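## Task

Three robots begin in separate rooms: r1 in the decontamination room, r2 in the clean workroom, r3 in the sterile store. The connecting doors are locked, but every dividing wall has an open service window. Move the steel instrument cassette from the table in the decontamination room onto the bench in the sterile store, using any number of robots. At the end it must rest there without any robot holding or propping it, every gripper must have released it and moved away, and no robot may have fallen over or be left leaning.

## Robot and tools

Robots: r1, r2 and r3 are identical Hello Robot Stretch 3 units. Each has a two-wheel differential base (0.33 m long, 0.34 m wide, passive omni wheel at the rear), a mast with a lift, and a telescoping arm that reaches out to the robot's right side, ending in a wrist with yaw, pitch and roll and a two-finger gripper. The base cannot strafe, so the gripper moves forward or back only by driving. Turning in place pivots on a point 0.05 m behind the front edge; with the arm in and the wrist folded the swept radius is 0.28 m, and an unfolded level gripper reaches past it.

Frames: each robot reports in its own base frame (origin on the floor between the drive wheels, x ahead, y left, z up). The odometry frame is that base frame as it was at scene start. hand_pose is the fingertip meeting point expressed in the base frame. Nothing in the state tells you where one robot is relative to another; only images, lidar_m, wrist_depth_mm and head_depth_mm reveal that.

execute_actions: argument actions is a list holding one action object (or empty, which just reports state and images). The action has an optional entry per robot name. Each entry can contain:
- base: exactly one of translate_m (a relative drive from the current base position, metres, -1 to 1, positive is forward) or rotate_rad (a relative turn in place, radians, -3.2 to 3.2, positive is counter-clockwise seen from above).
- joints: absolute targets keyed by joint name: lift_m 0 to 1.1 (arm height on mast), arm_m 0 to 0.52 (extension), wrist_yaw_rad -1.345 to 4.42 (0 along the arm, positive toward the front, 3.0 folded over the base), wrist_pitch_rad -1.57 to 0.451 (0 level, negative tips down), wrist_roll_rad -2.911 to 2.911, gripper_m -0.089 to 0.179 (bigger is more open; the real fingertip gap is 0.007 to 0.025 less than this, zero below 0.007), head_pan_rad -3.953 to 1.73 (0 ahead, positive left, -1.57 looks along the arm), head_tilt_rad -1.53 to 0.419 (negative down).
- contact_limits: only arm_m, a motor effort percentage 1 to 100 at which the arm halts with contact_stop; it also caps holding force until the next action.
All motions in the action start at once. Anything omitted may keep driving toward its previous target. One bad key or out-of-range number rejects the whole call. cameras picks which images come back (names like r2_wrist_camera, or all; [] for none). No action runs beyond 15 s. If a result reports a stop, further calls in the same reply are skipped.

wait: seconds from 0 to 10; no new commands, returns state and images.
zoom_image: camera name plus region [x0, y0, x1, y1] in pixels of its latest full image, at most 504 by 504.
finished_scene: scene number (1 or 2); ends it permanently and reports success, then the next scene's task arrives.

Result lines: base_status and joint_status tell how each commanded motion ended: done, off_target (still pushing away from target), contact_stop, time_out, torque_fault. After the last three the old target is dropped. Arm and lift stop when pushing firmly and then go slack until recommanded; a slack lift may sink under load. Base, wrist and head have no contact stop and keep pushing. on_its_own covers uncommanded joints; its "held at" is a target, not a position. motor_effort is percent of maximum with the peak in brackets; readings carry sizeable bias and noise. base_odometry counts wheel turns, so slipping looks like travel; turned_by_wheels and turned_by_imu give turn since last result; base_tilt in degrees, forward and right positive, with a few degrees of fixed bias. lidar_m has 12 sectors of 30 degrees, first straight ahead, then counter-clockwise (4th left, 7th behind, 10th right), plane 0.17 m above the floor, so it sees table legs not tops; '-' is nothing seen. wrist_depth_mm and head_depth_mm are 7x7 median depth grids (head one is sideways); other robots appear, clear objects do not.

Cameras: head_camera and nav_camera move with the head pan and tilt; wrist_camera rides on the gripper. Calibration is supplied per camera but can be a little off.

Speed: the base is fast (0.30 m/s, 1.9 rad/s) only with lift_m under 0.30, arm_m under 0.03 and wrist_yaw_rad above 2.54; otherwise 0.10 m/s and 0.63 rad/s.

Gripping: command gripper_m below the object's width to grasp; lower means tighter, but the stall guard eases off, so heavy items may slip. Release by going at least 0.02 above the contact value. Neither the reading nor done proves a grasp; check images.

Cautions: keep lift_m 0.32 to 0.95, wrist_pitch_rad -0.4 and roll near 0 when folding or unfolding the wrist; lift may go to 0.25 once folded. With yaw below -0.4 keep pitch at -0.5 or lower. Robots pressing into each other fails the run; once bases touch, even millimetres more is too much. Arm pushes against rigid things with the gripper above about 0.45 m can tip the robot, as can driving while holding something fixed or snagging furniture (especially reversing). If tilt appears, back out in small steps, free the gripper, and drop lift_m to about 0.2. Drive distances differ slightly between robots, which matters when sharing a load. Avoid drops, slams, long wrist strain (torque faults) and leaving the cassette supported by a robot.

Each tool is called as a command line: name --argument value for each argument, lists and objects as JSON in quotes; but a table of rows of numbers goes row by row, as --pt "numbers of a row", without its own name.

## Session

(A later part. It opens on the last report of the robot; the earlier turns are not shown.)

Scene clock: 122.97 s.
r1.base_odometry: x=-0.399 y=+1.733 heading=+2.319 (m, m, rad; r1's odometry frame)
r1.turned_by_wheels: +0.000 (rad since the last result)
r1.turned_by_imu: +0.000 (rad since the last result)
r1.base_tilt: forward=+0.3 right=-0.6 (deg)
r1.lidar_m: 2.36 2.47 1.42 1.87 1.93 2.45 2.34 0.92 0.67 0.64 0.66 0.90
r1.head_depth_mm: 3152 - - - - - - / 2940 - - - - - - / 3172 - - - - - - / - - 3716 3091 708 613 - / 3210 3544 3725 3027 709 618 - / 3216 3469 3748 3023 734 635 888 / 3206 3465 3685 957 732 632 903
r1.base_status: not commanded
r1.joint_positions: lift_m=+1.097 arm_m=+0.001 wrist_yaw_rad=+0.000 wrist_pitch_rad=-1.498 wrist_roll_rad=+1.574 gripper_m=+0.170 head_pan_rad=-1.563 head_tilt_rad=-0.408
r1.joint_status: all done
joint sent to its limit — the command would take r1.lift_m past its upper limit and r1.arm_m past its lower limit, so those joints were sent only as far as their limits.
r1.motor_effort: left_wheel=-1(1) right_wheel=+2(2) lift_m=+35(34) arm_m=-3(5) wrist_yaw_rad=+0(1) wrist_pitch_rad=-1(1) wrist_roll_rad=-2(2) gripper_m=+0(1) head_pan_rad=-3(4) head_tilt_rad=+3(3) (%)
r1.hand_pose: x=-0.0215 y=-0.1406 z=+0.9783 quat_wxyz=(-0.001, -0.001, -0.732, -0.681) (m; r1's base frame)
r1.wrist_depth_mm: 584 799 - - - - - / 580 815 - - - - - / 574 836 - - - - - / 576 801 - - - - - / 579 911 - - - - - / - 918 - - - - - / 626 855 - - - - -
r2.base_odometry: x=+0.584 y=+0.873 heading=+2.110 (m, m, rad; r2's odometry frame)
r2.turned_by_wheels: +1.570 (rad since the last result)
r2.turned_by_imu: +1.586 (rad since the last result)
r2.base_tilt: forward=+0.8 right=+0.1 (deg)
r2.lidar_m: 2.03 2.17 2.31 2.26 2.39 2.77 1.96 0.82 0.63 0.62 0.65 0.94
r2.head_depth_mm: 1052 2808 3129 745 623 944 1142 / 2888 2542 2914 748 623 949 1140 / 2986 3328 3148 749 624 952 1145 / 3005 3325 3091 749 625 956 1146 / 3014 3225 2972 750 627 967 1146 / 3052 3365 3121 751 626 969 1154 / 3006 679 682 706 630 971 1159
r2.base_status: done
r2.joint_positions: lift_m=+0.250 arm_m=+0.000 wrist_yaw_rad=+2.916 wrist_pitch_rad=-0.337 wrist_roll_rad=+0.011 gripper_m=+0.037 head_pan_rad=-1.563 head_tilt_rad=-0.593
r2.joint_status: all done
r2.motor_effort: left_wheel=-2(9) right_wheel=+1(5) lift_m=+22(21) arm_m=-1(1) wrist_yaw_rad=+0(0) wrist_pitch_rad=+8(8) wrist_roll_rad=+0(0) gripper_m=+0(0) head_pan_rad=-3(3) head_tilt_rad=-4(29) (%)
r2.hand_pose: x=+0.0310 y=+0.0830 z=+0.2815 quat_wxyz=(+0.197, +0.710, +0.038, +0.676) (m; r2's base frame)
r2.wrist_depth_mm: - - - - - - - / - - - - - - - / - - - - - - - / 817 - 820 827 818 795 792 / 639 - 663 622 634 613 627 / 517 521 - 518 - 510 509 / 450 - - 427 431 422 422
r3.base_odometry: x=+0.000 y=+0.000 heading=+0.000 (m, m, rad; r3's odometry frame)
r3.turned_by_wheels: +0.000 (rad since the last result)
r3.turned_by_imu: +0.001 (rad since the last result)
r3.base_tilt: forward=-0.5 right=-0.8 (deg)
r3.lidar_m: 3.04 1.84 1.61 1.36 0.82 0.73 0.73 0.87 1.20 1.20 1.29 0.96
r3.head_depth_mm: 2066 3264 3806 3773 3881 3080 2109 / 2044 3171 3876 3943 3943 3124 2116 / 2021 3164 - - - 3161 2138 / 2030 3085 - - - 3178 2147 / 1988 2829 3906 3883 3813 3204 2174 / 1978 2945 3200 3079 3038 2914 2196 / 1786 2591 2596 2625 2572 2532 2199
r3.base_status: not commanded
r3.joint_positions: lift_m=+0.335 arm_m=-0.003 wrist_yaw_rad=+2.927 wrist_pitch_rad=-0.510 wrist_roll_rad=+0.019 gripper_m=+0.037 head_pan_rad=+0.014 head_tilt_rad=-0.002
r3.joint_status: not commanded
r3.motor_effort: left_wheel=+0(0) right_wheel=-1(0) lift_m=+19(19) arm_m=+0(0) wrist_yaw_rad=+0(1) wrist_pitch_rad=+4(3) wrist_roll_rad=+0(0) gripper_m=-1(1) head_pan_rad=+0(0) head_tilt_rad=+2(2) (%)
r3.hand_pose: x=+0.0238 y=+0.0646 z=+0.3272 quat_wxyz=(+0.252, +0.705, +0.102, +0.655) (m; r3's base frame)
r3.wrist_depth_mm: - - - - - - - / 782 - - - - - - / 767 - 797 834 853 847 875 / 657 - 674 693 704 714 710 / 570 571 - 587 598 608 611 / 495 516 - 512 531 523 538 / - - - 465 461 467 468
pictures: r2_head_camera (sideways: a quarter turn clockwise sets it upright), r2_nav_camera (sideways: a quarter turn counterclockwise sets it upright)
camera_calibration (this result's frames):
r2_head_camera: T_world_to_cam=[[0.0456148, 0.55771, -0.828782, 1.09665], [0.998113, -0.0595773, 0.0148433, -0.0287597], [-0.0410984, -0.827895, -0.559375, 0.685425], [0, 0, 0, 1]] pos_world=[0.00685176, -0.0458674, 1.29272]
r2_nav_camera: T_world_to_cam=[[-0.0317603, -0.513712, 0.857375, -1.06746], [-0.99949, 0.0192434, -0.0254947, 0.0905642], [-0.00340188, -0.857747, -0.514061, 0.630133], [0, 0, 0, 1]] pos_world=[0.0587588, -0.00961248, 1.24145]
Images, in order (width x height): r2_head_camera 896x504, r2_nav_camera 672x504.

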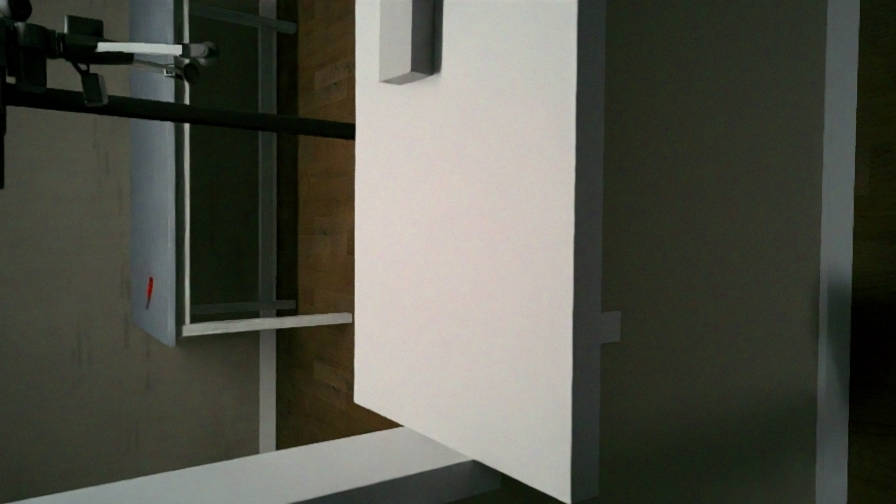

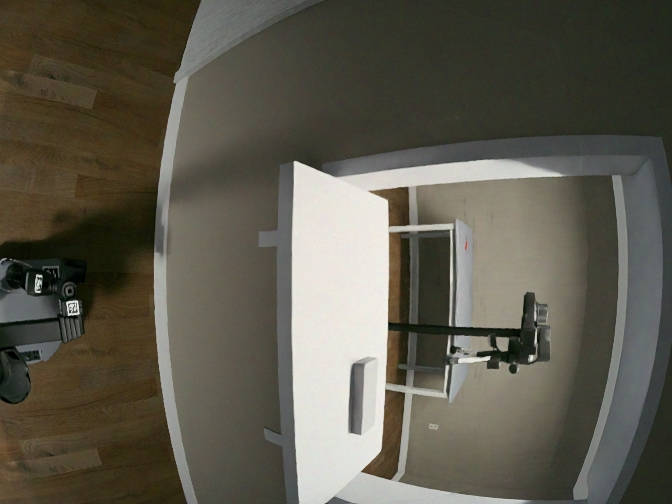

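execute_actions --actions '[{"r2":{"base":{"rotate_rad":0.3},"joints":{"lift_m":0.9,"wrist_pitch_rad":-0.4}},"r3":{"base":{"rotate_rad":1.57},"joints":{"lift_m":0.25}}}]' --cameras '[]'

execute_actions --actions '[{"r2":{"base":{"translate_m":-0.31},"joints":{"lift_m":1.08,"wrist_yaw_rad":0,"gripper_m":0.17}},"r3":{"base":{"translate_m":0.78}}}]' --cameras '[]'

execute_actions --actions '[{"r2":{"base":{"rotate_rad":-0.33},"joints":{"wrist_pitch_rad":-1.5,"wrist_roll_rad":1.57,"arm_m":0.45}},"r3":{"base":{"rotate_rad":1.57},"joints":{"head_pan_rad":-1.57,"head_tilt_rad":-0.5}}}]' --cameras '["r2_wrist_camera","r3_nav_camera"]'

Scene clock: 136.77 s.
r1.base_odometry: x=-0.399 y=+1.733 heading=+2.319 (m, m, rad; r1's odometry frame)
r1.turned_by_wheels: +0.000 (rad since the last result)
r1.turned_by_imu: +0.001 (rad since the last result)
r1.base_tilt: forward=+0.4 right=-0.5 (deg)
r1.lidar_m: 2.35 2.48 1.42 1.87 1.93 2.45 2.35 0.93 0.67 0.64 0.66 0.90
r1.head_depth_mm: 3166 - - - - - - / 2990 - - - - - - / 3179 - - - - - - / - - 3720 3065 710 614 - / 3198 3517 3728 3086 712 616 - / 3245 3476 3756 3024 735 635 891 / 3226 3476 3670 957 732 631 903
r1.base_status: not commanded
r1.joint_positions: lift_m=+1.097 arm_m=+0.001 wrist_yaw_rad=+0.000 wrist_pitch_rad=-1.498 wrist_roll_rad=+1.574 gripper_m=+0.170 head_pan_rad=-1.563 head_tilt_rad=-0.408
r1.joint_status: not commanded
r1.motor_effort: left_wheel=-2(1) right_wheel=+2(2) lift_m=+34(35) arm_m=-4(4) wrist_yaw_rad=-1(0) wrist_pitch_rad=-1(1) wrist_roll_rad=-2(2) gripper_m=+0(1) head_pan_rad=-4(4) head_tilt_rad=+3(2) (%)
r1.hand_pose: x=-0.0215 y=-0.1406 z=+0.9783 quat_wxyz=(-0.001, -0.001, -0.732, -0.681) (m; r1's base frame)
r1.wrist_depth_mm: 576 806 - - - - - / 583 809 - - - - - / 585 809 - - - - - / 593 831 - - - - - / 577 888 - - - - - / - 937 - - - - - / 628 859 - - - - -
r2.base_odometry: x=+0.584 y=+0.873 heading=+2.410 (m, m, rad; r2's odometry frame)
r2.turned_by_wheels: +0.300 (rad since the last result)
r2.turned_by_imu: +0.304 (rad since the last result)
r2.base_tilt: forward=+0.8 right=+0.0 (deg)
r2.lidar_m: 2.06 2.46 2.26 2.28 2.80 2.72 1.06 0.68 0.62 0.62 0.76 1.47
r2.head_depth_mm: 2928 2789 3055 747 584 - - / 3039 3205 2927 746 604 876 - / 3111 3387 3111 749 624 932 - / 622 686 764 736 648 985 - / 537 596 676 761 910 1039 - / 561 626 706 816 959 1173 1253 / 580 650 740 858 1021 1266 1226
r2.base_status: done
r2.joint_positions: lift_m=+0.900 arm_m=+0.000 wrist_yaw_rad=+2.916 wrist_pitch_rad=-0.413 wrist_roll_rad=+0.011 gripper_m=+0.037 head_pan_rad=-1.563 head_tilt_rad=-0.593
r2.joint_status: all done
r2.motor_effort: left_wheel=-2(9) right_wheel=+1(5) lift_m=+31(35) arm_m=-1(1) wrist_yaw_rad=+0(1) wrist_pitch_rad=+7(10) wrist_roll_rad=+0(0) gripper_m=-1(1) head_pan_rad=-3(3) head_tilt_rad=-5(4) (%)
r2.hand_pose: x=+0.0290 y=+0.0744 z=+0.9136 quat_wxyz=(+0.223, +0.707, +0.065, +0.668) (m; r2's base frame)
r2.wrist_depth_mm: - - - - - - - / - - - - - - - / - - - - - - - / - - - - - - - / - - - - - - - / - - - - - - - / - - - - - - -
r3.base_odometry: x=+0.000 y=+0.000 heading=+1.570 (m, m, rad; r3's odometry frame)
r3.turned_by_wheels: +1.570 (rad since the last result)
r3.turned_by_imu: +1.588 (rad since the last result)
r3.base_tilt: forward=-0.4 right=-0.7 (deg)
r3.lidar_m: 1.36 0.82 0.73 0.73 0.86 1.20 1.20 1.29 0.96 3.06 1.84 1.61
r3.head_depth_mm: 1450 1464 1466 1484 1499 1514 1520 / 1499 1495 1529 1527 1539 1556 1567 / 1565 1566 1561 1582 1584 1608 1616 / 1627 1638 1654 1668 1680 1688 1713 / 1661 1683 1709 1693 1724 1692 1666 / 1453 1435 1407 1400 1380 1354 1334 / 1192 1184 1171 1157 1146 1126 1119
r3.base_status: done
r3.joint_positions: lift_m=+0.250 arm_m=-0.003 wrist_yaw_rad=+2.927 wrist_pitch_rad=-0.512 wrist_roll_rad=+0.019 gripper_m=+0.037 head_pan_rad=+0.014 head_tilt_rad=-0.002
r3.joint_status: all done
r3.motor_effort: left_wheel=-4(11) right_wheel=+2(10) lift_m=+14(15) arm_m=+0(0) wrist_yaw_rad=-1(0) wrist_pitch_rad=+4(4) wrist_roll_rad=+0(0) gripper_m=-1(1) head_pan_rad=+0(0) head_tilt_rad=+2(3) (%)
r3.hand_pose: x=+0.0238 y=+0.0643 z=+0.2425 quat_wxyz=(+0.252, +0.705, +0.103, +0.655) (m; r3's base frame)
r3.wrist_depth_mm: - 768 746 741 722 682 661 / 755 - 774 768 773 746 722 / 634 - 663 667 697 685 696 / 532 - 554 565 558 586 582 / 474 - - - 488 497 505 / - - - - 424 427 437 / - - - - 374 378 385
pictures: none
No camera images: the call's "cameras" was empty. Leave "cameras" out to get every camera's image.

Scene clock: 141.17 s.
r1.base_odometry: x=-0.399 y=+1.733 heading=+2.319 (m, m, rad; r1's odometry frame)
r1.turned_by_wheels: +0.000 (rad since the last result)
r1.turned_by_imu: +0.000 (rad since the last result)
r1.base_tilt: forward=+0.3 right=-0.5 (deg)
r1.lidar_m: 2.36 2.47 1.42 1.87 1.93 2.45 2.35 0.92 0.67 0.64 0.66 0.90
r1.head_depth_mm: 3207 - - - - - - / 3167 - - - - - - / 3175 - - - - - - / 1182 3544 3713 3068 711 615 - / 1174 3397 3658 1425 711 616 - / 3124 3457 3733 3038 736 635 888 / 3208 3433 3669 957 732 632 902
r1.base_status: not commanded
r1.joint_positions: lift_m=+1.097 arm_m=+0.001 wrist_yaw_rad=+0.000 wrist_pitch_rad=-1.498 wrist_roll_rad=+1.574 gripper_m=+0.170 head_pan_rad=-1.563 head_tilt_rad=-0.408
r1.joint_status: not commanded
r1.motor_effort: left_wheel=-1(2) right_wheel=+2(2) lift_m=+34(34) arm_m=-4(3) wrist_yaw_rad=+0(0) wrist_pitch_rad=-1(1) wrist_roll_rad=-2(2) gripper_m=+0(0) head_pan_rad=-4(4) head_tilt_rad=+4(3) (%)
r1.hand_pose: x=-0.0215 y=-0.1406 z=+0.9783 quat_wxyz=(-0.001, -0.001, -0.732, -0.681) (m; r1's base frame)
r1.wrist_depth_mm: 571 787 - - - - - / 578 825 - - - - - / 594 836 - - - - - / 601 819 - - - - - / 578 906 - - - - - / - 929 - - - - - / 631 894 - - - - -
r2.base_odometry: x=+0.814 y=+0.666 heading=+2.409 (m, m, rad; r2's odometry frame)
r2.turned_by_wheels: +0.000 (rad since the last result)
r2.turned_by_imu: +0.000 (rad since the last result)
r2.base_tilt: forward=+0.8 right=+0.1 (deg)
r2.lidar_m: 2.36 2.60 2.37 2.39 2.67 2.43 0.86 0.55 0.50 0.51 0.62 1.25
r2.head_depth_mm: 2738 - - - - - 825 / 2845 - - - - - 898 / 2967 - - - - - 951 / 3053 - - 814 570 840 1019 / 3195 3555 3123 781 587 882 1102 / 3276 3699 3118 722 588 945 1157 / 3293 3510 3085 754 608 1016 1198
r2.base_status: done
r2.joint_positions: lift_m=+1.080 arm_m=+0.000 wrist_yaw_rad=+0.003 wrist_pitch_rad=-0.413 wrist_roll_rad=+0.011 gripper_m=+0.170 head_pan_rad=-1.563 head_tilt_rad=-0.593
r2.joint_status: all done
r2.motor_effort: left_wheel=-2(6) right_wheel=+1(2) lift_m=+32(35) arm_m=-1(1) wrist_yaw_rad=-2(2) wrist_pitch_rad=+8(8) wrist_roll_rad=+0(1) gripper_m=+0(88) head_pan_rad=-3(2) head_tilt_rad=-4(4) (%)
r2.hand_pose: x=-0.0209 y=-0.3699 z=+1.0935 quat_wxyz=(+0.689, +0.145, -0.695, -0.145) (m; r2's base frame)
r2.wrist_depth_mm: 406 514 - - - - - / 447 538 - - - - - / 508 544 - - - - - / 612 564 633 631 628 - - / 760 533 517 509 475 515 506 / 990 426 428 424 423 414 422 / - 390 368 365 361 360 352
r3.base_odometry: x=+0.001 y=+0.780 heading=+1.570 (m, m, rad; r3's odometry frame)
r3.turned_by_wheels: +0.000 (rad since the last result)
r3.turned_by_imu: +0.000 (rad since the last result)
r3.base_tilt: forward=-0.5 right=-0.7 (deg)
r3.lidar_m: 0.86 0.56 0.49 0.49 0.58 1.07 1.95 1.54 2.78 1.65 0.97 0.86
r3.head_depth_mm: 758 760 770 773 778 785 788 / 779 788 795 800 807 809 817 / 798 800 809 819 819 827 836 / 855 859 865 875 884 887 896 / 880 892 901 907 913 922 932 / 906 915 915 922 925 914 901 / 808 799 788 782 773 764 756
r3.base_status: done
r3.joint_positions: lift_m=+0.250 arm_m=-0.003 wrist_yaw_rad=+2.927 wrist_pitch_rad=-0.512 wrist_roll_rad=+0.019 gripper_m=+0.037 head_pan_rad=+0.014 head_tilt_rad=-0.002
r3.joint_status: not commanded
r3.motor_effort: left_wheel=-2(10) right_wheel=+1(10) lift_m=+14(14) arm_m=+0(0) wrist_yaw_rad=+1(1) wrist_pitch_rad=+4(4) wrist_roll_rad=+0(0) gripper_m=-1(1) head_pan_rad=+0(0) head_tilt_rad=+3(2) (%)
r3.hand_pose: x=+0.0238 y=+0.0643 z=+0.2425 quat_wxyz=(+0.252, +0.705, +0.103, +0.655) (m; r3's base frame)
r3.wrist_depth_mm: - 539 522 511 490 484 471 / 610 - 589 560 546 532 517 / 651 - 630 614 595 583 556 / 539 - 554 562 571 575 592 / 470 - - - 492 492 503 / - - - - 423 423 434 / - - - - 370 377 379
pictures: none
No camera images: the call's "cameras" was empty. Leave "cameras" out to get every camera's image.

Scene clock: 145.67 s.
r1.base_odometry: x=-0.399 y=+1.733 heading=+2.319 (m, m, rad; r1's odometry frame)
r1.turned_by_wheels: +0.000 (rad since the last result)
r1.turned_by_imu: +0.000 (rad since the last result)
r1.base_tilt: forward=+0.4 right=-0.5 (deg)
r1.lidar_m: 2.35 2.46 1.42 1.87 1.94 2.45 2.34 0.92 0.67 0.64 0.66 0.90
r1.head_depth_mm: 3166 - - - - - - / 3185 - - - - - - / 3152 - - - - - - / 1195 584 1351 924 710 614 - / 2923 591 3653 3068 711 617 - / 3170 3446 3750 3040 734 634 890 / 3219 3445 3716 956 733 633 901
r1.base_status: not commanded
r1.joint_positions: lift_m=+1.097 arm_m=+0.001 wrist_yaw_rad=+0.000 wrist_pitch_rad=-1.498 wrist_roll_rad=+1.574 gripper_m=+0.170 head_pan_rad=-1.563 head_tilt_rad=-0.408
r1.joint_status: not commanded
r1.motor_effort: left_wheel=-2(2) right_wheel=+2(2) lift_m=+35(35) arm_m=-4(3) wrist_yaw_rad=+0(0) wrist_pitch_rad=-1(1) wrist_roll_rad=-2(2) gripper_m=+0(0) head_pan_rad=-4(4) head_tilt_rad=+3(3) (%)
r1.hand_pose: x=-0.0215 y=-0.1406 z=+0.9783 quat_wxyz=(-0.001, -0.001, -0.732, -0.681) (m; r1's base frame)
r1.wrist_depth_mm: 583 817 - - - - - / 568 821 - - - - - / 593 833 - - - - - / 612 815 - - - - - / 584 912 - - - - - / - 938 - - - - - / 640 893 - - - - -
r2.base_odometry: x=+0.814 y=+0.666 heading=+2.080 (m, m, rad; r2's odometry frame)
r2.turned_by_wheels: -0.330 (rad since the last result)
r2.turned_by_imu: -0.335 (rad since the last result)
r2.base_tilt: forward=+0.9 right=+0.1 (deg)
r2.lidar_m: 2.09 2.46 2.44 2.38 2.49 2.50 1.77 0.69 0.52 0.50 0.53 0.74
r2.head_depth_mm: - 3143 2932 745 584 518 954 / 2996 2815 3091 745 584 520 949 / - 2345 3085 694 585 520 948 / 957 - 2812 694 586 521 952 / 2920 2831 3114 695 587 522 945 / 2918 2860 2944 750 587 522 947 / 2915 3236 3138 751 587 523 947
r2.base_status: done
r2.joint_positions: lift_m=+1.080 arm_m=+0.450 wrist_yaw_rad=+0.001 wrist_pitch_rad=-1.493 wrist_roll_rad=+1.564 gripper_m=+0.170 head_pan_rad=-1.563 head_tilt_rad=-0.593
r2.joint_status: all done
r2.motor_effort: left_wheel=+1(6) right_wheel=-2(5) lift_m=+32(32) arm_m=+3(4) wrist_yaw_rad=-1(2) wrist_pitch_rad=-4(7) wrist_roll_rad=+2(4) gripper_m=+1(1) head_pan_rad=-2(3) head_tilt_rad=-4(4) (%)
r2.hand_pose: x=-0.0215 y=-0.5903 z=+0.9611 quat_wxyz=(+0.003, +0.002, -0.734, -0.679) (m; r2's base frame)
r2.wrist_depth_mm: - 250 243 240 235 230 225 / - 257 250 242 240 236 231 / - 264 258 220 247 240 234 / - 270 263 227 252 245 241 / - 281 271 234 257 251 245 / - 283 278 239 264 259 252 / - 296 287 247 270 266 264
r3.base_odometry: x=+0.001 y=+0.780 heading=+3.140 (m, m, rad; r3's odometry frame)
r3.turned_by_wheels: +1.570 (rad since the last result)
r3.turned_by_imu: +1.586 (rad since the last result)
r3.base_tilt: forward=-0.5 right=-0.7 (deg)
r3.lidar_m: 0.49 0.58 1.05 1.96 2.02 2.78 1.68 0.98 0.86 0.86 0.56 0.49
r3.head_depth_mm: 678 737 804 892 994 1128 1242 / 692 757 829 923 1029 1170 1283 / 705 771 843 943 1062 1215 1282 / 748 818 908 1012 1130 1311 1291 / 768 845 933 1047 1185 1333 1304 / 790 871 944 1022 1064 1119 1150 / 754 785 812 838 866 898 925
r3.base_status: done
r3.joint_positions: lift_m=+0.250 arm_m=-0.003 wrist_yaw_rad=+2.927 wrist_pitch_rad=-0.512 wrist_roll_rad=+0.019 gripper_m=+0.037 head_pan_rad=-1.563 head_tilt_rad=-0.494
r3.joint_status: all done
r3.motor_effort: left_wheel=-3(13) right_wheel=+1(12) lift_m=+14(14) arm_m=-1(0) wrist_yaw_rad=+0(1) wrist_pitch_rad=+4(4) wrist_roll_rad=+0(0) gripper_m=-1(0) head_pan_rad=-2(33) head_tilt_rad=-3(41) (%)
r3.hand_pose: x=+0.0238 y=+0.0643 z=+0.2425 quat_wxyz=(+0.252, +0.705, +0.103, +0.655) (m; r3's base frame)
r3.wrist_depth_mm: - - - - - - 666 / 758 - 823 840 865 884 663 / 635 - 658 666 696 697 641 / 541 - 549 564 572 582 572 / 481 - - - 489 492 502 / - - - - 428 428 434 / - - - - 371 377 384
pictures: r2_wrist_camera, r3_nav_camera (sideways: a quarter turn counterclockwise sets it upright)
camera_calibration (this result's frames):
r2_wrist_camera: T_world_to_cam=[[0.00450614, 0.994077, -0.108583, 0.696614], [0.990053, 0.0108348, 0.140279, -0.0668961], [0.140625, -0.108135, -0.98414, 1.05382], [0, 0, 0, 1]] pos_world=[-0.0851019, -0.577808, 1.12213]
r3_nav_camera: T_world_to_cam=[[0.0114579, -0.476233, 0.879244, -1.10245], [-0.999916, -0.0108536, 0.00715166, 0.0487737], [0.00613712, -0.879252, -0.476317, 0.57768], [0, 0, 0, 1]] pos_world=[0.0578561, -0.0165686, 1.24414]
Images, in order (width x height): r2_wrist_camera 644x364, r3_nav_camera 672x504.

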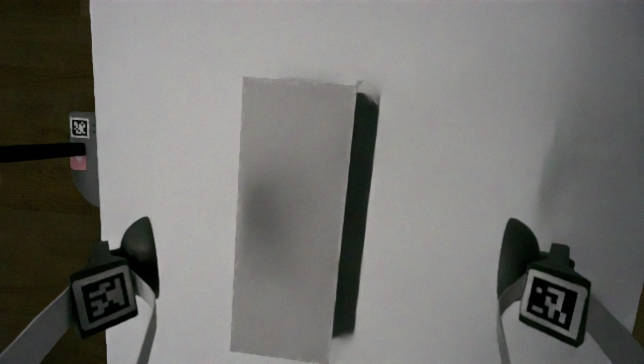

